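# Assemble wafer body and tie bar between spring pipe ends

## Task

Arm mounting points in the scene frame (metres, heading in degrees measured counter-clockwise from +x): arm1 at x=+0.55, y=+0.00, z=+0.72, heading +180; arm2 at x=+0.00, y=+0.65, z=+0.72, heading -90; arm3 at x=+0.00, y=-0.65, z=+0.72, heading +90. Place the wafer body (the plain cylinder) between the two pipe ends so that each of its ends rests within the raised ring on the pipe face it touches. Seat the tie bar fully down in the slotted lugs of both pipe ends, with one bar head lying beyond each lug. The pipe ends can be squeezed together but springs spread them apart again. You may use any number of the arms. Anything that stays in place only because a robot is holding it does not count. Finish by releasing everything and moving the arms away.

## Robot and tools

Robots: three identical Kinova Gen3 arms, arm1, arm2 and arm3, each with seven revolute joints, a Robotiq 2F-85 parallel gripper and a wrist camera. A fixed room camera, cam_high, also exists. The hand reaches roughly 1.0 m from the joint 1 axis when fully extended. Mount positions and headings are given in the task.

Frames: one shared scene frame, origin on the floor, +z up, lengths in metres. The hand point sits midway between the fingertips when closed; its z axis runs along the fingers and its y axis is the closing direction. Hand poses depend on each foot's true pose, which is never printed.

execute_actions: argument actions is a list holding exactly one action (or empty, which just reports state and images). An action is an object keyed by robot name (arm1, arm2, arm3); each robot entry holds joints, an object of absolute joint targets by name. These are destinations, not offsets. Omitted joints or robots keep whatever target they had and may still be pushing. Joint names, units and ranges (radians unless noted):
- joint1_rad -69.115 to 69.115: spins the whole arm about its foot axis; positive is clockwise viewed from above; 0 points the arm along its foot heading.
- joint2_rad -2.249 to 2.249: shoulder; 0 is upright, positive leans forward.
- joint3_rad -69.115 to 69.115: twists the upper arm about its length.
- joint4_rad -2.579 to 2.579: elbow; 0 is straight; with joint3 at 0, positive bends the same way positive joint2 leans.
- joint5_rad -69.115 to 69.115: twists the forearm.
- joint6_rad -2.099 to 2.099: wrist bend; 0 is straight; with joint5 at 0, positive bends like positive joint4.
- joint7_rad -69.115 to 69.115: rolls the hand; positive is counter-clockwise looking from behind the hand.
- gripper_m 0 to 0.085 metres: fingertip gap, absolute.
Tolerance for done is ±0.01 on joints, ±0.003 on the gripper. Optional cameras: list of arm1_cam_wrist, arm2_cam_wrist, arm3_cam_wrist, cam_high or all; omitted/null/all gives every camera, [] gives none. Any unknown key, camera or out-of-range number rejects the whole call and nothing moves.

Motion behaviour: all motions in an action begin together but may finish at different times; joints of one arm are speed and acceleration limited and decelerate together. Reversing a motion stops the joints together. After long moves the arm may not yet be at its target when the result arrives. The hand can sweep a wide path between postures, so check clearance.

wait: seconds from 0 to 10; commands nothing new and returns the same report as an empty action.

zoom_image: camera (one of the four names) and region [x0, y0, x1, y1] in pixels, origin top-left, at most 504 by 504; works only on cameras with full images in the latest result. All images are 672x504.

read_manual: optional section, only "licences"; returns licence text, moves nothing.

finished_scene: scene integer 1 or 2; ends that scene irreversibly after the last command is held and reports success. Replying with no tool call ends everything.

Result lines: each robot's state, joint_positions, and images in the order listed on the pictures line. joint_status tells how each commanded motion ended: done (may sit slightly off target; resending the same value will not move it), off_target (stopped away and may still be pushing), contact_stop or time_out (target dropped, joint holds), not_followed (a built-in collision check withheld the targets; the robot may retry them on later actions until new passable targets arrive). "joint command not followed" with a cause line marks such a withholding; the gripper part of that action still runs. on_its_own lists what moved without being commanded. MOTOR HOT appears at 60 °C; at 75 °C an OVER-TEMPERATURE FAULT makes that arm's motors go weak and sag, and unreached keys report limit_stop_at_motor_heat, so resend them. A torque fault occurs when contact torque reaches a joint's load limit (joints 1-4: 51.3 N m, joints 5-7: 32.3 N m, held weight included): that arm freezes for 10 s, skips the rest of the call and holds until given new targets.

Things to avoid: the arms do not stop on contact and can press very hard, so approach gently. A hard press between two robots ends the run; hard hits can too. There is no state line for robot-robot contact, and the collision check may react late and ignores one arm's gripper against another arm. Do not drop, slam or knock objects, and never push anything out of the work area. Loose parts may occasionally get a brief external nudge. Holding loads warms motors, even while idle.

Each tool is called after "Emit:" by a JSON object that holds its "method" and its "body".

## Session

Emit:
{"method": "execute_actions", "body": {"actions": []}}

Scene clock: 0.00 s.
Motor temperatures (°C, as the motors report them): arm1=[29 26 23 28 34 29 41] | arm2=[27 28 25 28 34 30 34] | arm3=[30 31 26 25 33 41 41]
arm1.joint_positions: joint1_rad=-0.009 joint2_rad=-0.398 joint3_rad=-0.079 joint4_rad=+1.509 joint5_rad=-0.035 joint6_rad=+2.027 joint7_rad=+1.479 gripper_m=+0.085
arm1.joint_status: not commanded
arm1.hand: x=+0.4320 y=-0.0029 z=+1.2276 quat_wxyz=(-0.004, -1.000, -0.025, +0.002) (m; scene frame)
arm2.joint_positions: joint1_rad=-0.008 joint2_rad=-0.397 joint3_rad=-0.073 joint4_rad=+1.512 joint5_rad=-0.031 joint6_rad=+2.023 joint7_rad=+1.480 gripper_m=+0.085
arm2.joint_status: not commanded
arm2.hand: x=+0.0096 y=+0.5278 z=+1.2444 quat_wxyz=(+0.004, -0.691, -0.723, +0.003) (m; scene frame)
arm3.joint_positions: joint1_rad=-0.007 joint2_rad=-0.398 joint3_rad=-0.073 joint4_rad=+1.514 joint5_rad=-0.035 joint6_rad=+2.027 joint7_rad=+1.476 gripper_m=+0.085
arm3.joint_status: not commanded
arm3.hand: x=+0.0033 y=-0.5260 z=+1.3205 quat_wxyz=(+0.009, +0.708, -0.707, +0.001) (m; scene frame)
pictures: arm1_cam_wrist, arm2_cam_wrist, arm3_cam_wrist, cam_high
Images, in order (width x height): arm1_cam_wrist 672x504, arm2_cam_wrist 672x504, arm3_cam_wrist 672x504, cam_high 672x504.

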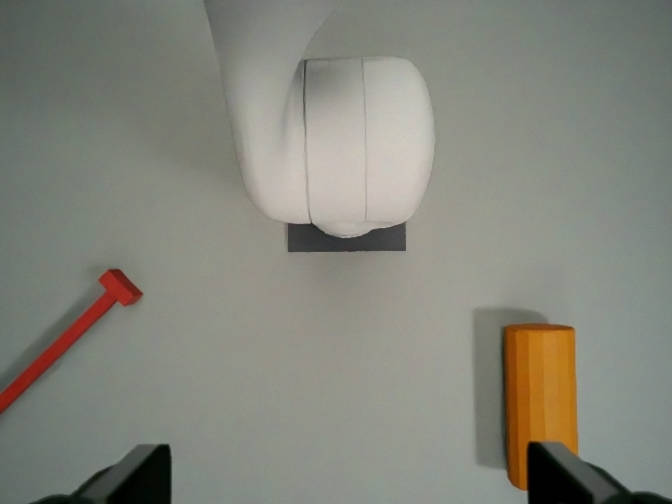

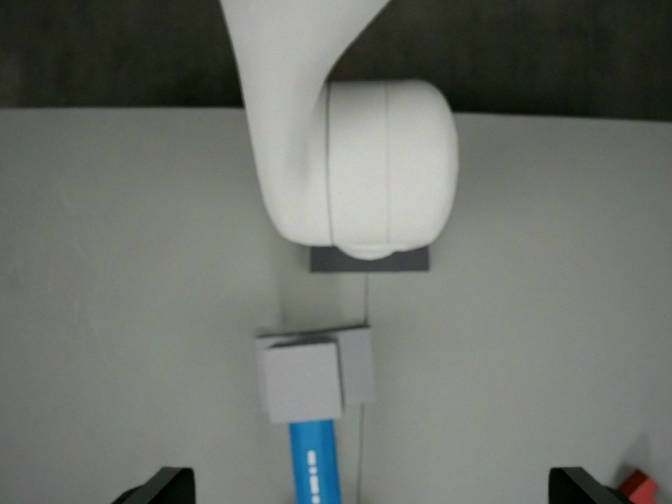

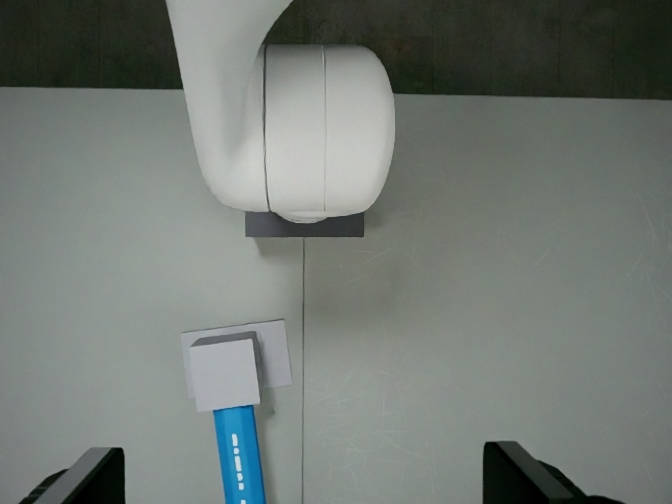

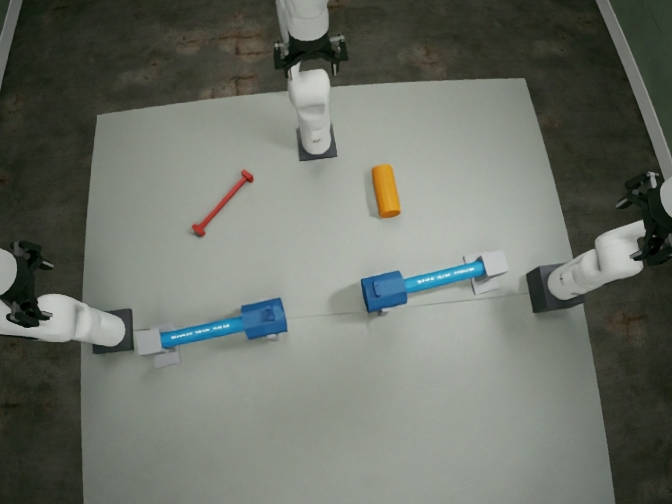

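Emit:
{"method": "execute_actions", "body": {"actions": [{"arm1":{"joints":{"joint1_rad":-0.79,"joint2_rad":0.0716,"joint3_rad":0,"joint4_rad":2.077,"joint5_rad":0,"joint6_rad":0.993,"joint7_rad":0.69}},"arm2":{"joints":{"joint1_rad":0.07,"joint2_rad":0.285,"joint3_rad":0,"joint4_rad":1.9747,"joint5_rad":0,"joint6_rad":0.882,"joint7_rad":1.65}},"arm3":{"joints":{"joint1_rad":0.068,"joint2_rad":0.462,"joint3_rad":0,"joint4_rad":2.01,"joint5_rad":0,"joint6_rad":0.67,"joint7_rad":1.73}}}]}}

Scene clock: 2.43 s.
Motor temperatures (°C, as the motors report them): arm1=[29 26 23 28 34 29 41] | arm2=[27 28 25 28 34 30 34] | arm3=[30 31 26 25 33 41 41]
arm1.joint_positions: joint1_rad=-0.790 joint2_rad=+0.072 joint3_rad=+0.000 joint4_rad=+2.077 joint5_rad=+0.000 joint6_rad=+0.993 joint7_rad=+0.690 gripper_m=+0.085
arm1.joint_status: all done
arm1.hand: x=+0.3349 y=-0.1989 z=+0.9498 quat_wxyz=(-0.004, -1.000, +0.023, +0.001) (m; scene frame)
arm2.joint_positions: joint1_rad=+0.070 joint2_rad=+0.285 joint3_rad=+0.000 joint4_rad=+1.975 joint5_rad=+0.000 joint6_rad=+0.882 joint7_rad=+1.650 gripper_m=+0.085
arm2.joint_status: all done
arm2.hand: x=-0.0313 y=+0.2890 z=+0.9214 quat_wxyz=(+0.005, -0.687, -0.727, +0.002) (m; scene frame)
arm3.joint_positions: joint1_rad=+0.068 joint2_rad=+0.462 joint3_rad=+0.000 joint4_rad=+2.010 joint5_rad=+0.000 joint6_rad=+0.670 joint7_rad=+1.730 gripper_m=+0.085
arm3.joint_status: all done
arm3.hand: x=+0.0490 y=-0.2685 z=+0.9216 quat_wxyz=(+0.007, +0.741, -0.672, +0.001) (m; scene frame)
pictures: arm1_cam_wrist, arm2_cam_wrist, arm3_cam_wrist, cam_high
Images, in order (width x height): arm1_cam_wrist 672x504, arm2_cam_wrist 672x504, arm3_cam_wrist 672x504, cam_high 672x504.

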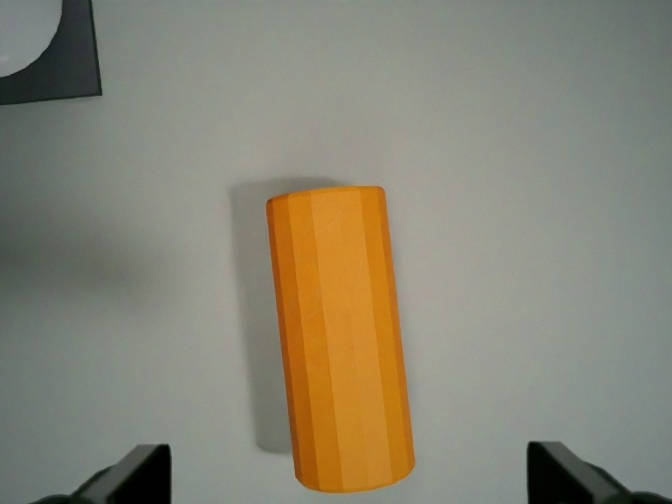

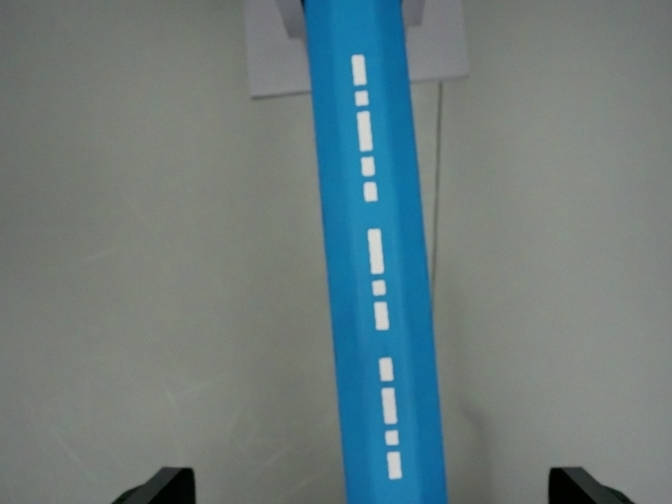

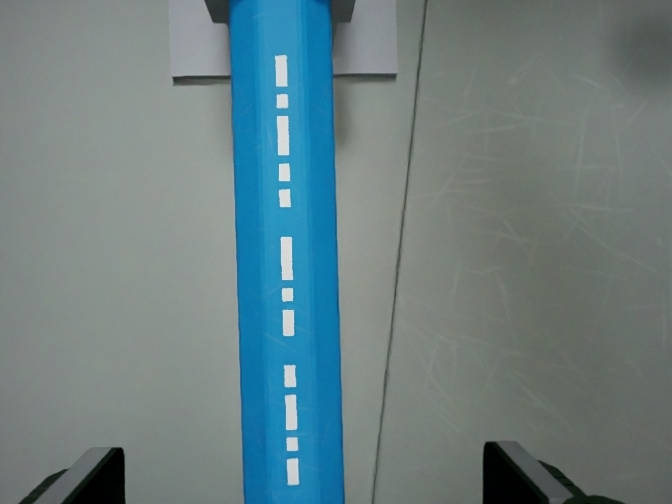

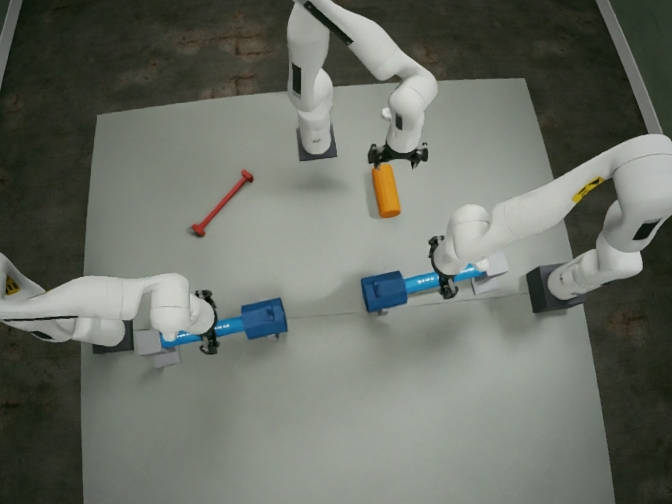

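Emit:
{"method": "execute_actions", "body": {"actions": [{"arm1":{"joints":{"joint1_rad":-0.811,"joint2_rad":0.533,"joint4_rad":2.3845,"joint6_rad":0.224,"joint7_rad":0.765}},"arm2":{"joints":{"joint1_rad":0.034,"joint7_rad":1.69}},"arm3":{"joints":{"joint1_rad":0.094,"joint7_rad":1.78}}}], "cameras": []}}

Emit:
{"method": "execute_actions", "body": {"actions": [{"arm1":{"joints":{"gripper_m":0.05}},"arm2":{"joints":{"joint2_rad":0.4405,"joint4_rad":2.0853,"joint6_rad":0.616,"gripper_m":0.07}},"arm3":{"joints":{"joint2_rad":0.646,"joint4_rad":2.0667,"joint6_rad":0.429,"gripper_m":0.07}}}], "cameras": []}}

Emit:
{"method": "execute_actions", "body": {"actions": [{"arm1":{"joints":{"joint2_rad":0.0716,"joint4_rad":2.077,"joint6_rad":0.993}},"arm2":{"joints":{"gripper_m":0.045}},"arm3":{"joints":{"gripper_m":0.045}}}]}}

Scene clock: 4.40 s.
Motor temperatures (°C, as the motors report them): arm1=[29 26 23 28 34 29 41] | arm2=[27 28 25 28 34 30 34] | arm3=[30 31 26 25 33 41 41]
arm1.joint_positions: joint1_rad=-0.811 joint2_rad=+0.533 joint3_rad=+0.000 joint4_rad=+2.385 joint5_rad=+0.000 joint6_rad=+0.224 joint7_rad=+0.765 gripper_m=+0.085
arm1.joint_status: all done
arm1.hand: x=+0.3452 y=-0.1976 z=+0.7577 quat_wxyz=(-0.004, -1.000, -0.025, +0.001) (m; scene frame)
arm2.joint_positions: joint1_rad=+0.034 joint2_rad=+0.285 joint3_rad=+0.000 joint4_rad=+1.975 joint5_rad=+0.000 joint6_rad=+0.882 joint7_rad=+1.690 gripper_m=+0.085
arm2.joint_status: all done
arm2.hand: x=-0.0183 y=+0.2881 z=+0.9213 quat_wxyz=(+0.005, -0.659, -0.752, +0.002) (m; scene frame)
arm3.joint_positions: joint1_rad=+0.094 joint2_rad=+0.462 joint3_rad=+0.000 joint4_rad=+2.010 joint5_rad=+0.000 joint6_rad=+0.670 joint7_rad=+1.780 gripper_m=+0.085
arm3.joint_status: all done
arm3.hand: x=+0.0588 y=-0.2700 z=+0.9215 quat_wxyz=(+0.007, +0.749, -0.663, +0.001) (m; scene frame)
pictures: none
No camera images: the call's "cameras" was empty. Leave "cameras" out to get every camera's image.

Scene clock: 5.57 s.
Motor temperatures (°C, as the motors report them): arm1=[29 26 23 28 34 29 41] | arm2=[27 28 25 28 34 30 34] | arm3=[30 31 26 25 33 41 41]
arm1.joint_positions: joint1_rad=-0.811 joint2_rad=+0.530 joint3_rad=+0.000 joint4_rad=+2.385 joint5_rad=+0.000 joint6_rad=+0.225 joint7_rad=+0.765 gripper_m=+0.061
arm1.joint_status: gripper_m off_target (ended at +0.061, target +0.050)
arm1.hand: x=+0.3452 y=-0.1975 z=+0.7585 quat_wxyz=(-0.004, -1.000, -0.025, +0.002) (m; scene frame)
arm2.joint_positions: joint1_rad=+0.034 joint2_rad=+0.440 joint3_rad=+0.000 joint4_rad=+2.085 joint5_rad=+0.000 joint6_rad=+0.616 joint7_rad=+1.690 gripper_m=+0.070
arm2.joint_status: all done
arm2.hand: x=-0.0191 y=+0.2884 z=+0.8413 quat_wxyz=(+0.005, -0.659, -0.752, +0.002) (m; scene frame)
arm3.joint_positions: joint1_rad=+0.094 joint2_rad=+0.646 joint3_rad=+0.000 joint4_rad=+2.067 joint5_rad=+0.000 joint6_rad=+0.429 joint7_rad=+1.780 gripper_m=+0.070
arm3.joint_status: all done
arm3.hand: x=+0.0583 y=-0.2693 z=+0.8415 quat_wxyz=(+0.007, +0.749, -0.663, +0.001) (m; scene frame)
pictures: none
No camera images: the call's "cameras" was empty. Leave "cameras" out to get every camera's image.

Scene clock: 7.23 s.
Motor temperatures (°C, as the motors report them): arm1=[29 26 23 28 34 29 41] | arm2=[27 28 25 28 34 30 34] | arm3=[30 31 26 25 33 41 41]
arm1.joint_positions: joint1_rad=-0.811 joint2_rad=+0.073 joint3_rad=+0.000 joint4_rad=+2.078 joint5_rad=+0.000 joint6_rad=+0.993 joint7_rad=+0.765 gripper_m=+0.061
arm1.joint_status: all done
arm1.hand: x=+0.3395 y=-0.2031 z=+0.9492 quat_wxyz=(-0.003, -1.000, -0.025, +0.001) (m; scene frame)
arm2.joint_positions: joint1_rad=+0.034 joint2_rad=+0.441 joint3_rad=+0.000 joint4_rad=+2.085 joint5_rad=+0.000 joint6_rad=+0.616 joint7_rad=+1.690 gripper_m=+0.045
arm2.joint_status: all done
arm2.hand: x=-0.0191 y=+0.2884 z=+0.8413 quat_wxyz=(+0.005, -0.659, -0.752, +0.002) (m; scene frame)
arm3.joint_positions: joint1_rad=+0.094 joint2_rad=+0.646 joint3_rad=+0.000 joint4_rad=+2.067 joint5_rad=+0.000 joint6_rad=+0.429 joint7_rad=+1.780 gripper_m=+0.045
arm3.joint_status: all done
arm3.hand: x=+0.0583 y=-0.2694 z=+0.8414 quat_wxyz=(+0.007, +0.749, -0.663, +0.001) (m; scene frame)
pictures: arm1_cam_wrist, arm2_cam_wrist, arm3_cam_wrist, cam_high
Images, in order (width x height): arm1_cam_wrist 672x504, arm2_cam_wrist 672x504, arm3_cam_wrist 672x504, cam_high 672x504.

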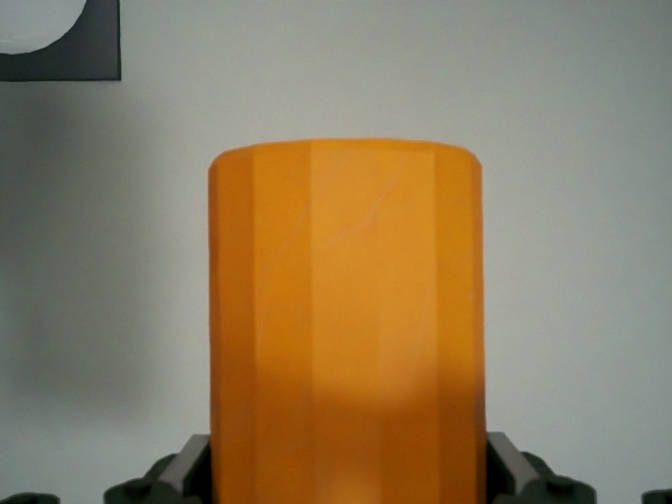

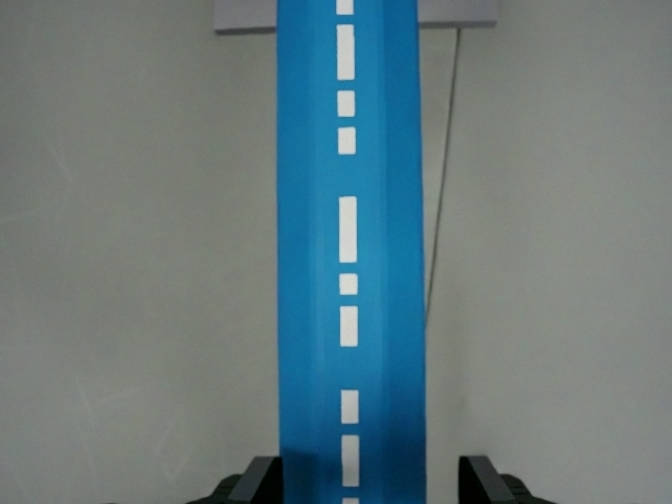

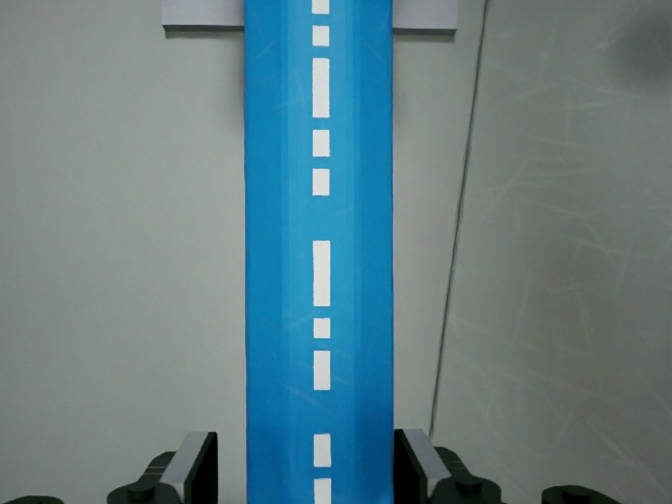

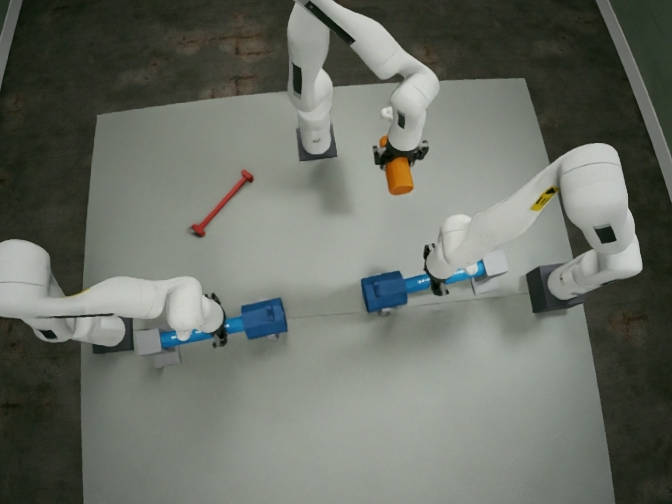

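Emit:
{"method": "execute_actions", "body": {"actions": [{"arm1":{"joints":{"joint1_rad":0.01,"joint2_rad":0.5966,"joint4_rad":1.298,"joint6_rad":1.247,"joint7_rad":0.10}}}], "cameras": []}}

Emit:
{"method": "execute_actions", "body": {"actions": [{"arm1":{"joints":{"joint2_rad":0.746,"joint4_rad":1.4819,"joint6_rad":0.914}}}], "cameras": ["cam_high","arm1_cam_wrist"]}}

Scene clock: 9.50 s.
Motor temperatures (°C, as the motors report them): arm1=[29 26 23 28 34 29 41] | arm2=[27 28 25 28 34 30 34] | arm3=[30 31 26 25 33 41 41]
arm1.joint_positions: joint1_rad=+0.010 joint2_rad=+0.598 joint3_rad=+0.000 joint4_rad=+1.299 joint5_rad=+0.000 joint6_rad=+1.247 joint7_rad=+0.100 gripper_m=+0.061
arm1.joint_status: all done
arm1.hand: x=+0.0160 y=+0.0082 z=+0.9478 quat_wxyz=(-0.003, -0.753, +0.658, -0.003) (m; scene frame)
arm2.joint_positions: joint1_rad=+0.034 joint2_rad=+0.441 joint3_rad=+0.000 joint4_rad=+2.085 joint5_rad=+0.000 joint6_rad=+0.616 joint7_rad=+1.690 gripper_m=+0.045
arm2.joint_status: not commanded
arm2.hand: x=-0.0191 y=+0.2884 z=+0.8413 quat_wxyz=(+0.005, -0.659, -0.752, +0.002) (m; scene frame)
arm3.joint_positions: joint1_rad=+0.094 joint2_rad=+0.646 joint3_rad=+0.000 joint4_rad=+2.067 joint5_rad=+0.000 joint6_rad=+0.429 joint7_rad=+1.780 gripper_m=+0.045
arm3.joint_status: not commanded
arm3.hand: x=+0.0583 y=-0.2694 z=+0.8414 quat_wxyz=(+0.007, +0.749, -0.663, +0.001) (m; scene frame)
pictures: none
No camera images: the call's "cameras" was empty. Leave "cameras" out to get every camera's image.

Scene clock: 10.67 s.
Motor temperatures (°C, as the motors report them): arm1=[29 26 23 28 34 29 41] | arm2=[27 28 25 28 34 30 34] | arm3=[30 31 26 25 33 41 41]
arm1.joint_positions: joint1_rad=+0.010 joint2_rad=+0.748 joint3_rad=+0.000 joint4_rad=+1.483 joint5_rad=+0.000 joint6_rad=+0.914 joint7_rad=+0.100 gripper_m=+0.061
arm1.joint_status: all done
arm1.hand: x=+0.0160 y=+0.0073 z=+0.8168 quat_wxyz=(-0.003, -0.753, +0.658, -0.003) (m; scene frame)
arm2.joint_positions: joint1_rad=+0.034 joint2_rad=+0.441 joint3_rad=+0.000 joint4_rad=+2.085 joint5_rad=+0.000 joint6_rad=+0.616 joint7_rad=+1.690 gripper_m=+0.045
arm2.joint_status: not commanded
arm2.hand: x=-0.0191 y=+0.2884 z=+0.8413 quat_wxyz=(+0.005, -0.659, -0.752, +0.002) (m; scene frame)
arm3.joint_positions: joint1_rad=+0.094 joint2_rad=+0.646 joint3_rad=+0.000 joint4_rad=+2.067 joint5_rad=+0.000 joint6_rad=+0.429 joint7_rad=+1.780 gripper_m=+0.045
arm3.joint_status: not commanded
arm3.hand: x=+0.0583 y=-0.2694 z=+0.8414 quat_wxyz=(+0.007, +0.749, -0.663, +0.001) (m; scene frame)
pictures: arm1_cam_wrist, cam_high
Images, in order (width x height): arm1_cam_wrist 672x504, cam_high 672x504.

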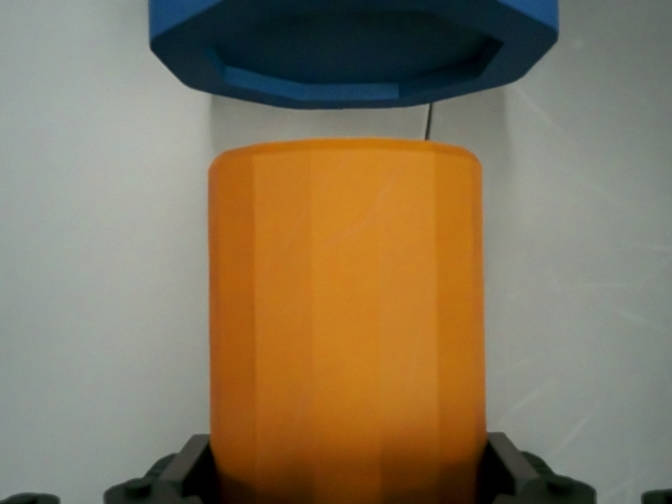

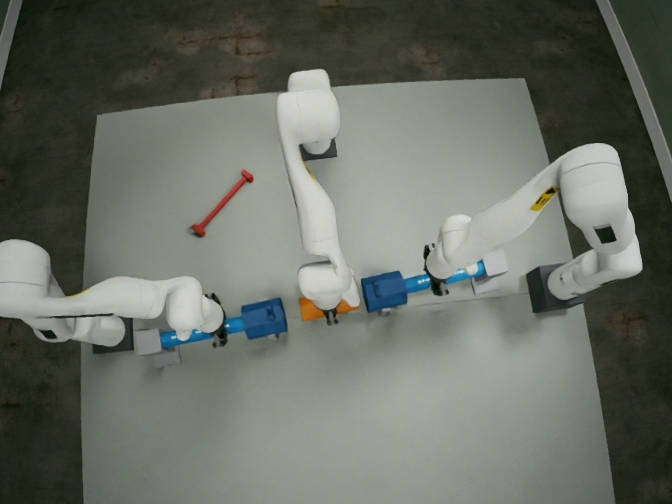

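Emit:
{"method": "execute_actions", "body": {"actions": [{"arm1":{"joints":{"joint1_rad":0.029,"joint2_rad":0.7527,"joint4_rad":1.4677,"joint6_rad":0.921,"joint7_rad":0.12}},"arm2":{"joints":{"joint1_rad":0.002,"joint2_rad":0.593,"joint4_rad":1.7744,"joint6_rad":0.774,"joint7_rad":1.66}},"arm3":{"joints":{"joint1_rad":0.045,"joint2_rad":0.7776,"joint4_rad":1.7119,"joint6_rad":0.652,"joint7_rad":1.73}}}], "cameras": ["cam_high","arm1_cam_wrist"]}}

Emit:
{"method": "zoom_image", "body": {"camera": "cam_high", "region": [220, 250, 440, 360]}}

Scene clock: 12.40 s.
Motor temperatures (°C, as the motors report them): arm1=[29 26 23 28 34 29 41] | arm2=[27 28 25 28 34 30 34] | arm3=[30 31 26 25 33 41 41]
arm1.joint_positions: joint1_rad=+0.028 joint2_rad=+0.754 joint3_rad=-0.001 joint4_rad=+1.469 joint5_rad=+0.000 joint6_rad=+0.921 joint7_rad=+0.120 gripper_m=+0.061
arm1.joint_status: all done
arm1.hand: x=+0.0127 y=+0.0165 z=+0.8166 quat_wxyz=(-0.003, -0.754, +0.657, -0.003) (m; scene frame)
arm2.joint_positions: joint1_rad=+0.004 joint2_rad=+0.593 joint3_rad=+0.002 joint4_rad=+1.782 joint5_rad=+0.001 joint6_rad=+0.783 joint7_rad=+1.660 gripper_m=+0.045
arm2.joint_status: all done
arm2.hand: x=-0.0059 y=+0.2007 z=+0.8396 quat_wxyz=(+0.011, -0.659, -0.752, -0.003) (m; scene frame)
arm3.joint_positions: joint1_rad=+0.047 joint2_rad=+0.778 joint3_rad=+0.002 joint4_rad=+1.718 joint5_rad=+0.001 joint6_rad=+0.659 joint7_rad=+1.731 gripper_m=+0.045
arm3.joint_status: all done
arm3.hand: x=+0.0454 y=-0.1709 z=+0.8391 quat_wxyz=(+0.011, +0.748, -0.664, +0.006) (m; scene frame)
pictures: arm1_cam_wrist, cam_high
Images, in order (width x height): arm1_cam_wrist 672x504, cam_high 672x504.

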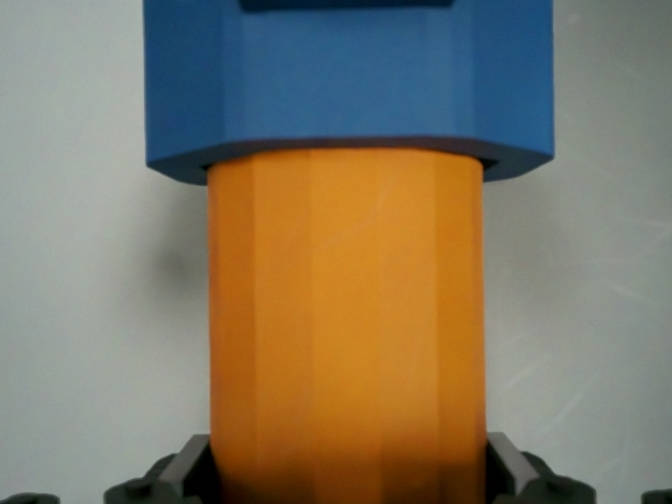

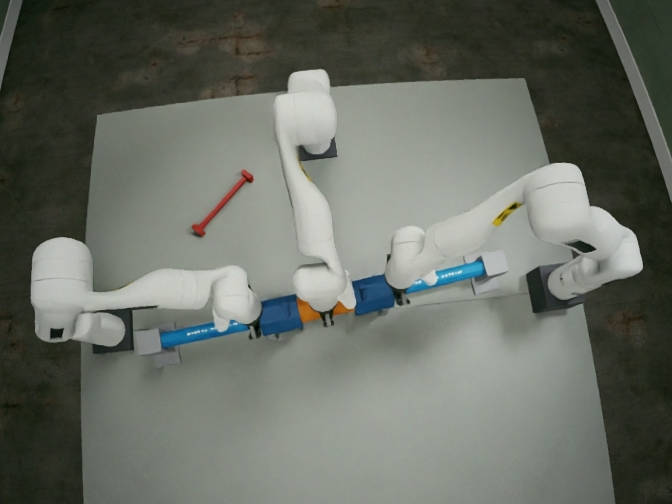

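Region (220, 250, 440, 360) of cam_high's 672x504 image, scaled by 2.291, with more detail than that image has.

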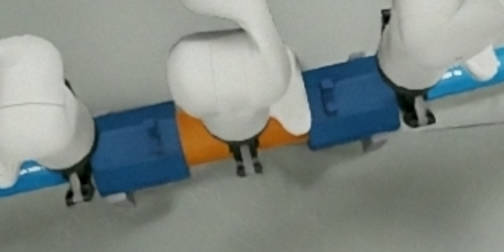

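Emit:
{"method": "execute_actions", "body": {"actions": [{"arm2":{"joints":{"joint2_rad":0.6276,"joint4_rad":1.7031,"joint6_rad":0.811}},"arm3":{"joints":{"joint2_rad":0.807,"joint4_rad":1.6365,"joint6_rad":0.698}}}], "cameras": ["arm1_cam_wrist"]}}

Scene clock: 14.77 s.
Motor temperatures (°C, as the motors report them): arm1=[29 26 23 28 34 29 41] | arm2=[27 28 25 28 34 31 34] | arm3=[30 31 26 25 33 41 41]
arm1.joint_positions: joint1_rad=+0.029 joint2_rad=+0.754 joint3_rad=+0.000 joint4_rad=+1.468 joint5_rad=+0.000 joint6_rad=+0.921 joint7_rad=+0.120 gripper_m=+0.061
arm1.joint_status: not commanded
arm1.hand: x=+0.0126 y=+0.0173 z=+0.8166 quat_wxyz=(-0.003, -0.753, +0.658, -0.003) (m; scene frame)
arm2.joint_positions: joint1_rad=+0.005 joint2_rad=+0.620 joint3_rad=+0.003 joint4_rad=+1.736 joint5_rad=+0.002 joint6_rad=+0.851 joint7_rad=+1.659 gripper_m=+0.045
arm2.joint_status: joint4_rad time_out (moved -0.046 of -0.079); joint6_rad time_out (moved +0.069 of +0.028); the others done
arm2.hand: x=-0.0064 y=+0.2027 z=+0.8378 quat_wxyz=(+0.029, -0.659, -0.751, -0.021) (m; scene frame)
arm3.joint_positions: joint1_rad=+0.046 joint2_rad=+0.805 joint3_rad=+0.001 joint4_rad=+1.669 joint5_rad=+0.001 joint6_rad=+0.734 joint7_rad=+1.730 gripper_m=+0.045
arm3.joint_status: joint4_rad time_out (moved -0.049 of -0.082); joint6_rad time_out (moved +0.075 of +0.039); the others done
arm3.hand: x=+0.0448 y=-0.1737 z=+0.8359 quat_wxyz=(+0.032, +0.748, -0.663, +0.022) (m; scene frame)
pictures: arm1_cam_wrist
Images, in order (width x height): arm1_cam_wrist 672x504.

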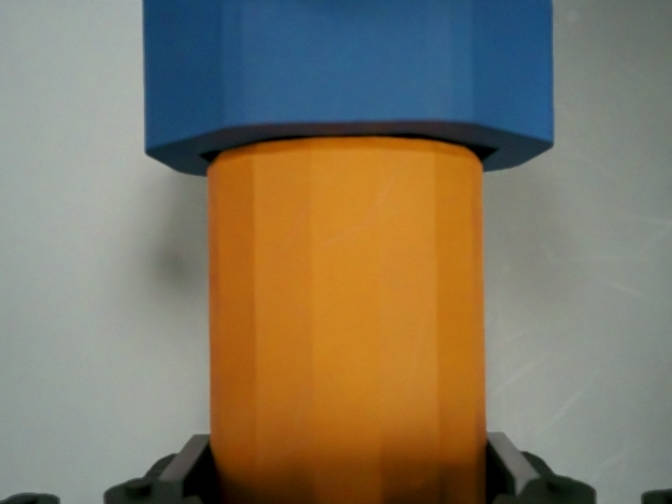

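Emit:
{"method": "execute_actions", "body": {"actions": [{"arm2":{"joints":{"joint2_rad":0.593,"joint4_rad":1.7744,"joint6_rad":0.774}},"arm3":{"joints":{"joint2_rad":0.7776,"joint4_rad":1.7119,"joint6_rad":0.652}}}], "cameras": ["arm1_cam_wrist"]}}

Emit:
{"method": "execute_actions", "body": {"actions": [{"arm1":{"joints":{"gripper_m":0.085}}}], "cameras": []}}

Emit:
{"method": "execute_actions", "body": {"actions": [{"arm1":{"joints":{"joint2_rad":0.5966,"joint4_rad":1.298,"joint6_rad":1.247}}}], "cameras": ["cam_high","arm1_cam_wrist"]}}

Emit:
{"method": "zoom_image", "body": {"camera": "cam_high", "region": [220, 250, 440, 360]}}

Scene clock: 15.67 s.
Motor temperatures (°C, as the motors report them): arm1=[29 26 23 28 34 29 41] | arm2=[27 28 25 28 34 31 34] | arm3=[30 31 26 25 33 41 41]
arm1.joint_positions: joint1_rad=+0.029 joint2_rad=+0.754 joint3_rad=+0.000 joint4_rad=+1.469 joint5_rad=+0.000 joint6_rad=+0.921 joint7_rad=+0.120 gripper_m=+0.061
arm1.joint_status: not commanded
arm1.hand: x=+0.0126 y=+0.0169 z=+0.8166 quat_wxyz=(-0.003, -0.753, +0.658, -0.003) (m; scene frame)
arm2.joint_positions: joint1_rad=+0.005 joint2_rad=+0.596 joint3_rad=+0.002 joint4_rad=+1.783 joint5_rad=+0.001 joint6_rad=+0.781 joint7_rad=+1.660 gripper_m=+0.045
arm2.joint_status: all done
arm2.hand: x=-0.0063 y=+0.2012 z=+0.8378 quat_wxyz=(+0.012, -0.660, -0.752, -0.004) (m; scene frame)
arm3.joint_positions: joint1_rad=+0.046 joint2_rad=+0.782 joint3_rad=+0.001 joint4_rad=+1.719 joint5_rad=+0.001 joint6_rad=+0.657 joint7_rad=+1.730 gripper_m=+0.045
arm3.joint_status: all done
arm3.hand: x=+0.0449 y=-0.1719 z=+0.8367 quat_wxyz=(+0.013, +0.748, -0.663, +0.007) (m; scene frame)
pictures: arm1_cam_wrist
Images, in order (width x height): arm1_cam_wrist 672x504.

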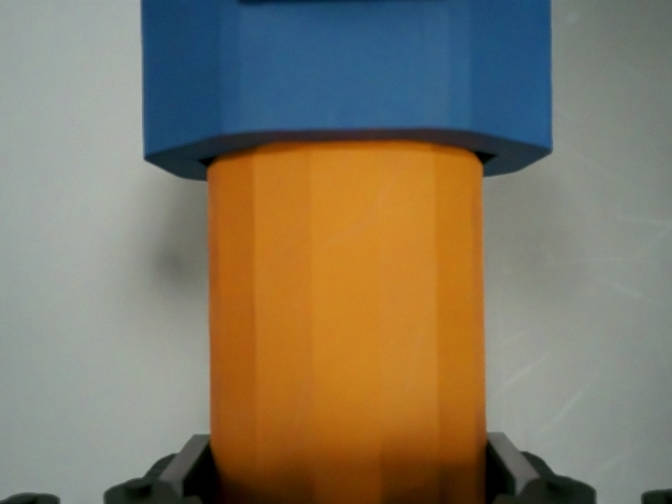

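Scene clock: 16.57 s.
Motor temperatures (°C, as the motors report them): arm1=[29 26 23 28 34 29 41] | arm2=[27 28 25 28 34 31 34] | arm3=[30 31 26 25 33 41 41]
arm1.joint_positions: joint1_rad=+0.029 joint2_rad=+0.753 joint3_rad=+0.000 joint4_rad=+1.468 joint5_rad=+0.000 joint6_rad=+0.921 joint7_rad=+0.120 gripper_m=+0.085
arm1.joint_status: all done
arm1.hand: x=+0.0119 y=+0.0174 z=+0.8177 quat_wxyz=(-0.004, -0.753, +0.658, -0.002) (m; scene frame)
arm2.joint_positions: joint1_rad=+0.005 joint2_rad=+0.596 joint3_rad=+0.002 joint4_rad=+1.782 joint5_rad=+0.001 joint6_rad=+0.781 joint7_rad=+1.660 gripper_m=+0.045
arm2.joint_status: not commanded
arm2.hand: x=-0.0063 y=+0.2010 z=+0.8378 quat_wxyz=(+0.012, -0.660, -0.752, -0.004) (m; scene frame)
arm3.joint_positions: joint1_rad=+0.046 joint2_rad=+0.782 joint3_rad=+0.001 joint4_rad=+1.719 joint5_rad=+0.001 joint6_rad=+0.657 joint7_rad=+1.730 gripper_m=+0.045
arm3.joint_status: not commanded
arm3.hand: x=+0.0447 y=-0.1719 z=+0.8368 quat_wxyz=(+0.013, +0.748, -0.663, +0.007) (m; scene frame)
pictures: none
No camera images: the call's "cameras" was empty. Leave "cameras" out to get every camera's image.

Scene clock: 17.70 s.
Motor temperatures (°C, as the motors report them): arm1=[29 26 23 28 34 29 41] | arm2=[27 28 25 28 34 31 34] | arm3=[30 31 26 25 33 41 41]
arm1.joint_positions: joint1_rad=+0.029 joint2_rad=+0.597 joint3_rad=+0.000 joint4_rad=+1.298 joint5_rad=+0.000 joint6_rad=+1.247 joint7_rad=+0.120 gripper_m=+0.085
arm1.joint_status: all done
arm1.hand: x=+0.0158 y=+0.0184 z=+0.9488 quat_wxyz=(-0.004, -0.753, +0.658, -0.002) (m; scene frame)
arm2.joint_positions: joint1_rad=+0.005 joint2_rad=+0.596 joint3_rad=+0.002 joint4_rad=+1.782 joint5_rad=+0.001 joint6_rad=+0.781 joint7_rad=+1.660 gripper_m=+0.045
arm2.joint_status: not commanded
arm2.hand: x=-0.0063 y=+0.2010 z=+0.8378 quat_wxyz=(+0.012, -0.660, -0.752, -0.004) (m; scene frame)
arm3.joint_positions: joint1_rad=+0.046 joint2_rad=+0.782 joint3_rad=+0.001 joint4_rad=+1.719 joint5_rad=+0.001 joint6_rad=+0.657 joint7_rad=+1.730 gripper_m=+0.045
arm3.joint_status: not commanded
arm3.hand: x=+0.0447 y=-0.1719 z=+0.8368 quat_wxyz=(+0.013, +0.748, -0.663, +0.007) (m; scene frame)
pictures: arm1_cam_wrist, cam_high
Images, in order (width x height): arm1_cam_wrist 672x504, cam_high 672x504.

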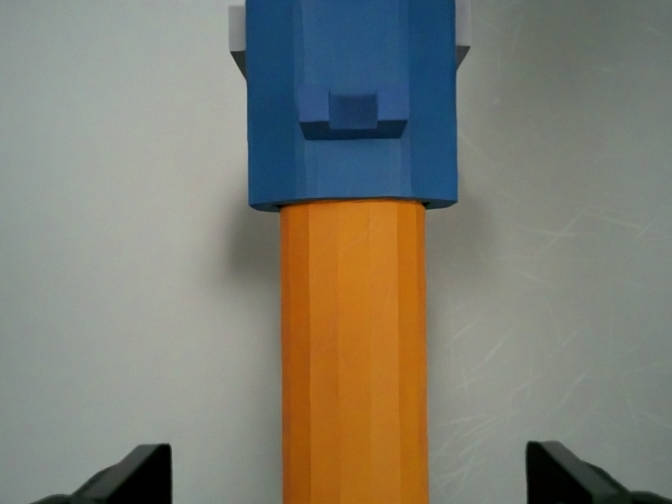

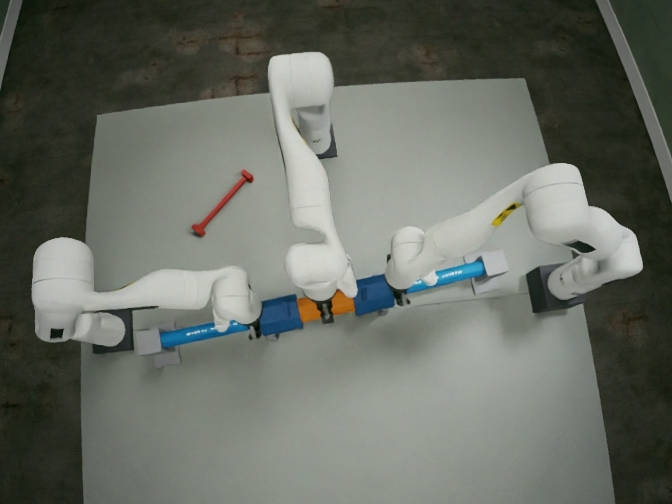

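Region (220, 250, 440, 360) of cam_high's 672x504 image, scaled by 2.291, with more detail than that image has.

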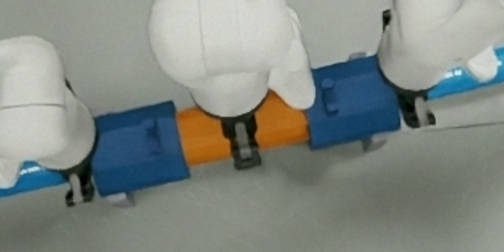

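Emit:
{"method": "execute_actions", "body": {"actions": [{"arm1":{"joints":{"joint2_rad":0.171,"joint4_rad":1.9592,"joint6_rad":1.011}}}], "cameras": []}}

Emit:
{"method": "execute_actions", "body": {"actions": [{"arm1":{"joints":{"joint1_rad":1.015,"joint7_rad":1.735}}}], "cameras": ["arm1_cam_wrist"]}}

Scene clock: 19.77 s.
Motor temperatures (°C, as the motors report them): arm1=[29 26 23 28 34 29 41] | arm2=[27 28 25 28 34 31 34] | arm3=[30 31 26 25 33 41 41]
arm1.joint_positions: joint1_rad=+0.029 joint2_rad=+0.171 joint3_rad=+0.000 joint4_rad=+1.959 joint5_rad=+0.000 joint6_rad=+1.011 joint7_rad=+0.120 gripper_m=+0.085
arm1.joint_status: all done
arm1.hand: x=+0.2120 y=+0.0214 z=+0.9481 quat_wxyz=(-0.004, -0.753, +0.658, -0.002) (m; scene frame)
arm2.joint_positions: joint1_rad=+0.005 joint2_rad=+0.596 joint3_rad=+0.002 joint4_rad=+1.782 joint5_rad=+0.001 joint6_rad=+0.781 joint7_rad=+1.660 gripper_m=+0.045
arm2.joint_status: not commanded
arm2.hand: x=-0.0063 y=+0.2010 z=+0.8378 quat_wxyz=(+0.012, -0.660, -0.752, -0.004) (m; scene frame)
arm3.joint_positions: joint1_rad=+0.046 joint2_rad=+0.782 joint3_rad=+0.001 joint4_rad=+1.719 joint5_rad=+0.001 joint6_rad=+0.657 joint7_rad=+1.730 gripper_m=+0.045
arm3.joint_status: not commanded
arm3.hand: x=+0.0447 y=-0.1719 z=+0.8368 quat_wxyz=(+0.013, +0.748, -0.663, +0.007) (m; scene frame)
pictures: none
No camera images: the call's "cameras" was empty. Leave "cameras" out to get every camera's image.

Scene clock: 22.20 s.
Motor temperatures (°C, as the motors report them): arm1=[29 26 23 28 34 29 41] | arm2=[27 28 25 28 34 31 34] | arm3=[30 31 26 25 33 41 41]
arm1.joint_positions: joint1_rad=+1.015 joint2_rad=+0.171 joint3_rad=+0.000 joint4_rad=+1.959 joint5_rad=+0.000 joint6_rad=+1.011 joint7_rad=+1.735 gripper_m=+0.085
arm1.joint_status: all done
arm1.hand: x=+0.3800 y=+0.2948 z=+0.9457 quat_wxyz=(-0.004, -0.920, +0.392, +0.000) (m; scene frame)
arm2.joint_positions: joint1_rad=+0.005 joint2_rad=+0.596 joint3_rad=+0.002 joint4_rad=+1.782 joint5_rad=+0.001 joint6_rad=+0.781 joint7_rad=+1.660 gripper_m=+0.045
arm2.joint_status: not commanded
arm2.hand: x=-0.0063 y=+0.2010 z=+0.8378 quat_wxyz=(+0.012, -0.660, -0.752, -0.004) (m; scene frame)
arm3.joint_positions: joint1_rad=+0.046 joint2_rad=+0.782 joint3_rad=+0.001 joint4_rad=+1.719 joint5_rad=+0.001 joint6_rad=+0.657 joint7_rad=+1.730 gripper_m=+0.045
arm3.joint_status: not commanded
arm3.hand: x=+0.0447 y=-0.1719 z=+0.8368 quat_wxyz=(+0.013, +0.748, -0.663, +0.007) (m; scene frame)
pictures: arm1_cam_wrist
Images, in order (width x height): arm1_cam_wrist 672x504.

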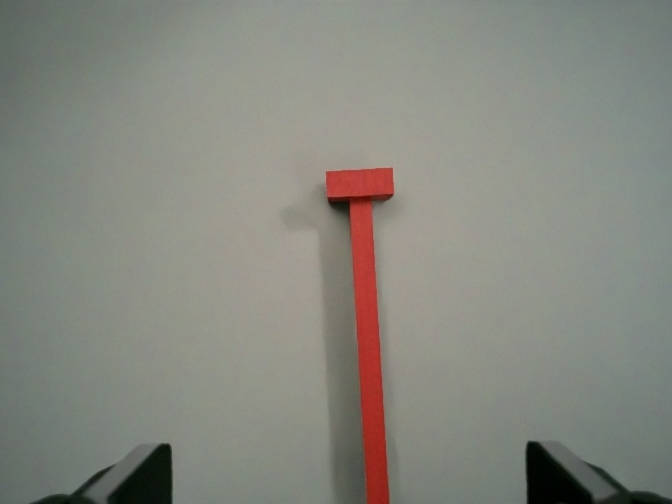

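Emit:
{"method": "execute_actions", "body": {"actions": [{"arm1":{"joints":{"joint1_rad":0.963,"joint2_rad":0.616,"joint4_rad":2.1768,"joint6_rad":0.349,"gripper_m":0.05}}}], "cameras": []}}

Emit:
{"method": "execute_actions", "body": {"actions": [{"arm1":{"joints":{"gripper_m":0.0}}}], "cameras": ["arm1_cam_wrist"]}}

Emit:
{"method": "execute_actions", "body": {"actions": [{"arm1":{"joints":{"joint2_rad":0.171,"joint4_rad":1.9592,"joint6_rad":1.011}}}], "cameras": []}}

Emit:
{"method": "execute_actions", "body": {"actions": [{"arm1":{"joints":{"joint1_rad":0.025,"joint7_rad":0.115}}}], "cameras": []}}

Emit:
{"method": "execute_actions", "body": {"actions": [{"arm1":{"joints":{"joint2_rad":0.62,"joint4_rad":1.33,"joint6_rad":1.19}}}], "cameras": ["cam_high","arm1_cam_wrist"]}}

Emit:
{"method": "zoom_image", "body": {"camera": "cam_high", "region": [220, 250, 440, 360]}}

Scene clock: 24.07 s.
Motor temperatures (°C, as the motors report them): arm1=[29 26 23 28 34 29 41] | arm2=[27 28 25 28 34 31 34] | arm3=[30 31 26 25 33 41 41]
arm1.joint_positions: joint1_rad=+0.963 joint2_rad=+0.616 joint3_rad=+0.000 joint4_rad=+2.177 joint5_rad=+0.000 joint6_rad=+0.349 joint7_rad=+1.735 gripper_m=+0.050
arm1.joint_status: all done
arm1.hand: x=+0.3571 y=+0.2939 z=+0.7460 quat_wxyz=(-0.004, -0.930, +0.368, +0.000) (m; scene frame)
arm2.joint_positions: joint1_rad=+0.005 joint2_rad=+0.596 joint3_rad=+0.002 joint4_rad=+1.782 joint5_rad=+0.001 joint6_rad=+0.781 joint7_rad=+1.660 gripper_m=+0.045
arm2.joint_status: not commanded
arm2.hand: x=-0.0063 y=+0.2010 z=+0.8378 quat_wxyz=(+0.012, -0.660, -0.752, -0.004) (m; scene frame)
arm3.joint_positions: joint1_rad=+0.046 joint2_rad=+0.782 joint3_rad=+0.001 joint4_rad=+1.719 joint5_rad=+0.001 joint6_rad=+0.657 joint7_rad=+1.730 gripper_m=+0.045
arm3.joint_status: not commanded
arm3.hand: x=+0.0447 y=-0.1719 z=+0.8368 quat_wxyz=(+0.013, +0.748, -0.663, +0.007) (m; scene frame)
pictures: none
No camera images: the call's "cameras" was empty. Leave "cameras" out to get every camera's image.

Scene clock: 24.93 s.
Motor temperatures (°C, as the motors report them): arm1=[29 26 23 28 34 29 41] | arm2=[27 28 25 28 34 31 34] | arm3=[30 31 26 25 33 41 41]
arm1.joint_positions: joint1_rad=+0.963 joint2_rad=+0.615 joint3_rad=+0.000 joint4_rad=+2.177 joint5_rad=+0.000 joint6_rad=+0.349 joint7_rad=+1.735 gripper_m=+0.009
arm1.joint_status: gripper_m off_target (ended at +0.009, target +0.000)
arm1.hand: x=+0.3571 y=+0.2940 z=+0.7463 quat_wxyz=(-0.004, -0.930, +0.368, +0.000) (m; scene frame)
arm2.joint_positions: joint1_rad=+0.005 joint2_rad=+0.596 joint3_rad=+0.002 joint4_rad=+1.782 joint5_rad=+0.001 joint6_rad=+0.781 joint7_rad=+1.660 gripper_m=+0.045
arm2.joint_status: not commanded
arm2.hand: x=-0.0063 y=+0.2010 z=+0.8378 quat_wxyz=(+0.012, -0.660, -0.752, -0.004) (m; scene frame)
arm3.joint_positions: joint1_rad=+0.046 joint2_rad=+0.782 joint3_rad=+0.001 joint4_rad=+1.719 joint5_rad=+0.001 joint6_rad=+0.657 joint7_rad=+1.730 gripper_m=+0.045
arm3.joint_status: not commanded
arm3.hand: x=+0.0447 y=-0.1719 z=+0.8368 quat_wxyz=(+0.013, +0.748, -0.663, +0.007) (m; scene frame)
pictures: arm1_cam_wrist
Images, in order (width x height): arm1_cam_wrist 672x504.

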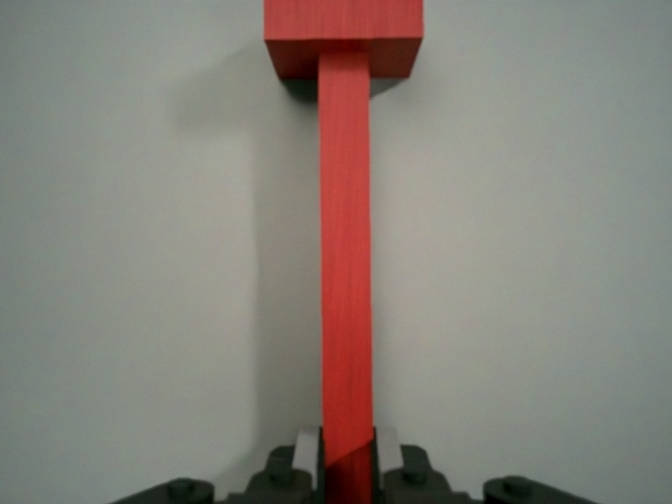

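Scene clock: 26.57 s.
Motor temperatures (°C, as the motors report them): arm1=[29 26 23 28 34 29 41] | arm2=[27 28 25 28 34 31 34] | arm3=[30 31 26 25 33 41 41]
arm1.joint_positions: joint1_rad=+0.963 joint2_rad=+0.172 joint3_rad=+0.000 joint4_rad=+1.960 joint5_rad=+0.000 joint6_rad=+1.011 joint7_rad=+1.735 gripper_m=+0.009
arm1.joint_status: all done
arm1.hand: x=+0.3652 y=+0.2853 z=+0.9453 quat_wxyz=(-0.004, -0.930, +0.368, -0.001) (m; scene frame)
arm2.joint_positions: joint1_rad=+0.005 joint2_rad=+0.596 joint3_rad=+0.002 joint4_rad=+1.782 joint5_rad=+0.001 joint6_rad=+0.781 joint7_rad=+1.660 gripper_m=+0.045
arm2.joint_status: not commanded
arm2.hand: x=-0.0063 y=+0.2010 z=+0.8378 quat_wxyz=(+0.012, -0.660, -0.752, -0.004) (m; scene frame)
arm3.joint_positions: joint1_rad=+0.046 joint2_rad=+0.782 joint3_rad=+0.001 joint4_rad=+1.719 joint5_rad=+0.001 joint6_rad=+0.657 joint7_rad=+1.730 gripper_m=+0.045
arm3.joint_status: not commanded
arm3.hand: x=+0.0447 y=-0.1719 z=+0.8368 quat_wxyz=(+0.013, +0.748, -0.663, +0.007) (m; scene frame)
pictures: none
No camera images: the call's "cameras" was empty. Leave "cameras" out to get every camera's image.

Scene clock: 28.93 s.
Motor temperatures (°C, as the motors report them): arm1=[29 26 23 28 34 29 41] | arm2=[27 28 25 28 34 31 34] | arm3=[30 31 26 25 33 41 41]
arm1.joint_positions: joint1_rad=+0.025 joint2_rad=+0.172 joint3_rad=+0.000 joint4_rad=+1.960 joint5_rad=+0.000 joint6_rad=+1.011 joint7_rad=+0.115 gripper_m=+0.009
arm1.joint_status: all done
arm1.hand: x=+0.2122 y=+0.0201 z=+0.9477 quat_wxyz=(-0.003, -0.753, +0.658, -0.002) (m; scene frame)
arm2.joint_positions: joint1_rad=+0.005 joint2_rad=+0.596 joint3_rad=+0.002 joint4_rad=+1.782 joint5_rad=+0.001 joint6_rad=+0.781 joint7_rad=+1.660 gripper_m=+0.045
arm2.joint_status: not commanded
arm2.hand: x=-0.0063 y=+0.2010 z=+0.8378 quat_wxyz=(+0.012, -0.660, -0.752, -0.004) (m; scene frame)
arm3.joint_positions: joint1_rad=+0.046 joint2_rad=+0.782 joint3_rad=+0.001 joint4_rad=+1.719 joint5_rad=+0.001 joint6_rad=+0.657 joint7_rad=+1.730 gripper_m=+0.045
arm3.joint_status: not commanded
arm3.hand: x=+0.0447 y=-0.1719 z=+0.8368 quat_wxyz=(+0.013, +0.748, -0.663, +0.007) (m; scene frame)
pictures: none
No camera images: the call's "cameras" was empty. Leave "cameras" out to get every camera's image.

Scene clock: 30.83 s.
Motor temperatures (°C, as the motors report them): arm1=[29 26 23 28 34 29 41] | arm2=[27 28 25 28 34 31 34] | arm3=[30 31 26 26 33 41 41]
arm1.joint_positions: joint1_rad=+0.025 joint2_rad=+0.621 joint3_rad=+0.000 joint4_rad=+1.331 joint5_rad=+0.000 joint6_rad=+1.190 joint7_rad=+0.115 gripper_m=+0.009
arm1.joint_status: all done
arm1.hand: x=+0.0134 y=+0.0161 z=+0.9261 quat_wxyz=(-0.004, -0.753, +0.658, -0.002) (m; scene frame)
arm2.joint_positions: joint1_rad=+0.005 joint2_rad=+0.596 joint3_rad=+0.002 joint4_rad=+1.782 joint5_rad=+0.001 joint6_rad=+0.781 joint7_rad=+1.660 gripper_m=+0.045
arm2.joint_status: not commanded
arm2.hand: x=-0.0063 y=+0.2010 z=+0.8378 quat_wxyz=(+0.012, -0.660, -0.752, -0.004) (m; scene frame)
arm3.joint_positions: joint1_rad=+0.046 joint2_rad=+0.782 joint3_rad=+0.001 joint4_rad=+1.719 joint5_rad=+0.001 joint6_rad=+0.657 joint7_rad=+1.730 gripper_m=+0.045
arm3.joint_status: not commanded
arm3.hand: x=+0.0447 y=-0.1719 z=+0.8368 quat_wxyz=(+0.013, +0.748, -0.663, +0.007) (m; scene frame)
pictures: arm1_cam_wrist, cam_high
Images, in order (width x height): arm1_cam_wrist 672x504, cam_high 672x504.

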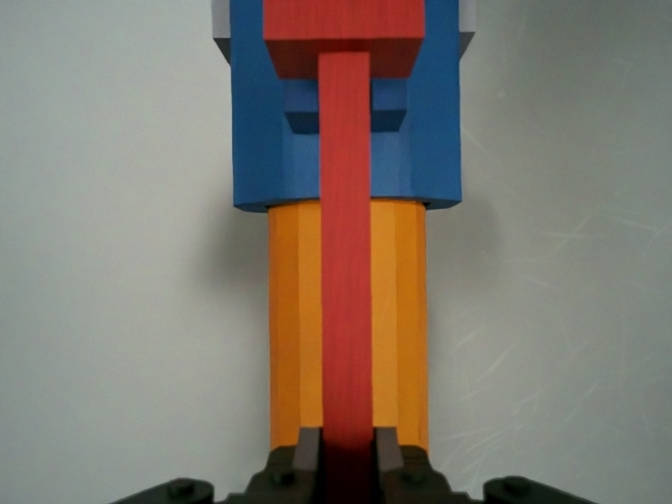

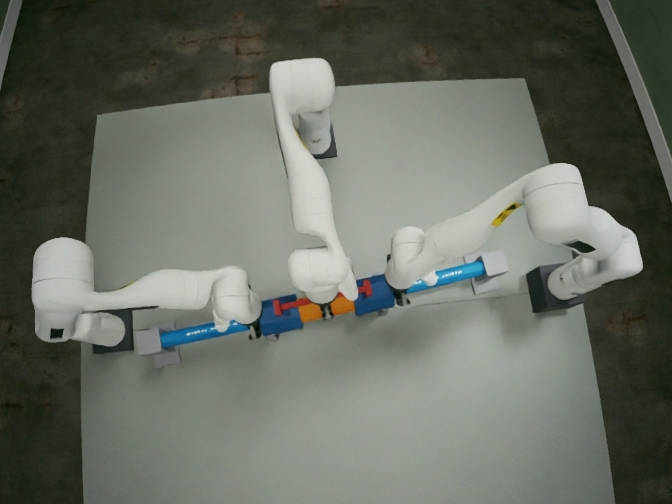

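Region (220, 250, 440, 360) of cam_high's 672x504 image, scaled by 2.291, with more detail than that image has.

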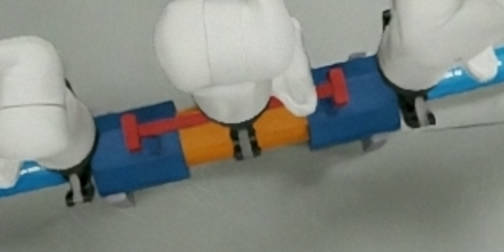

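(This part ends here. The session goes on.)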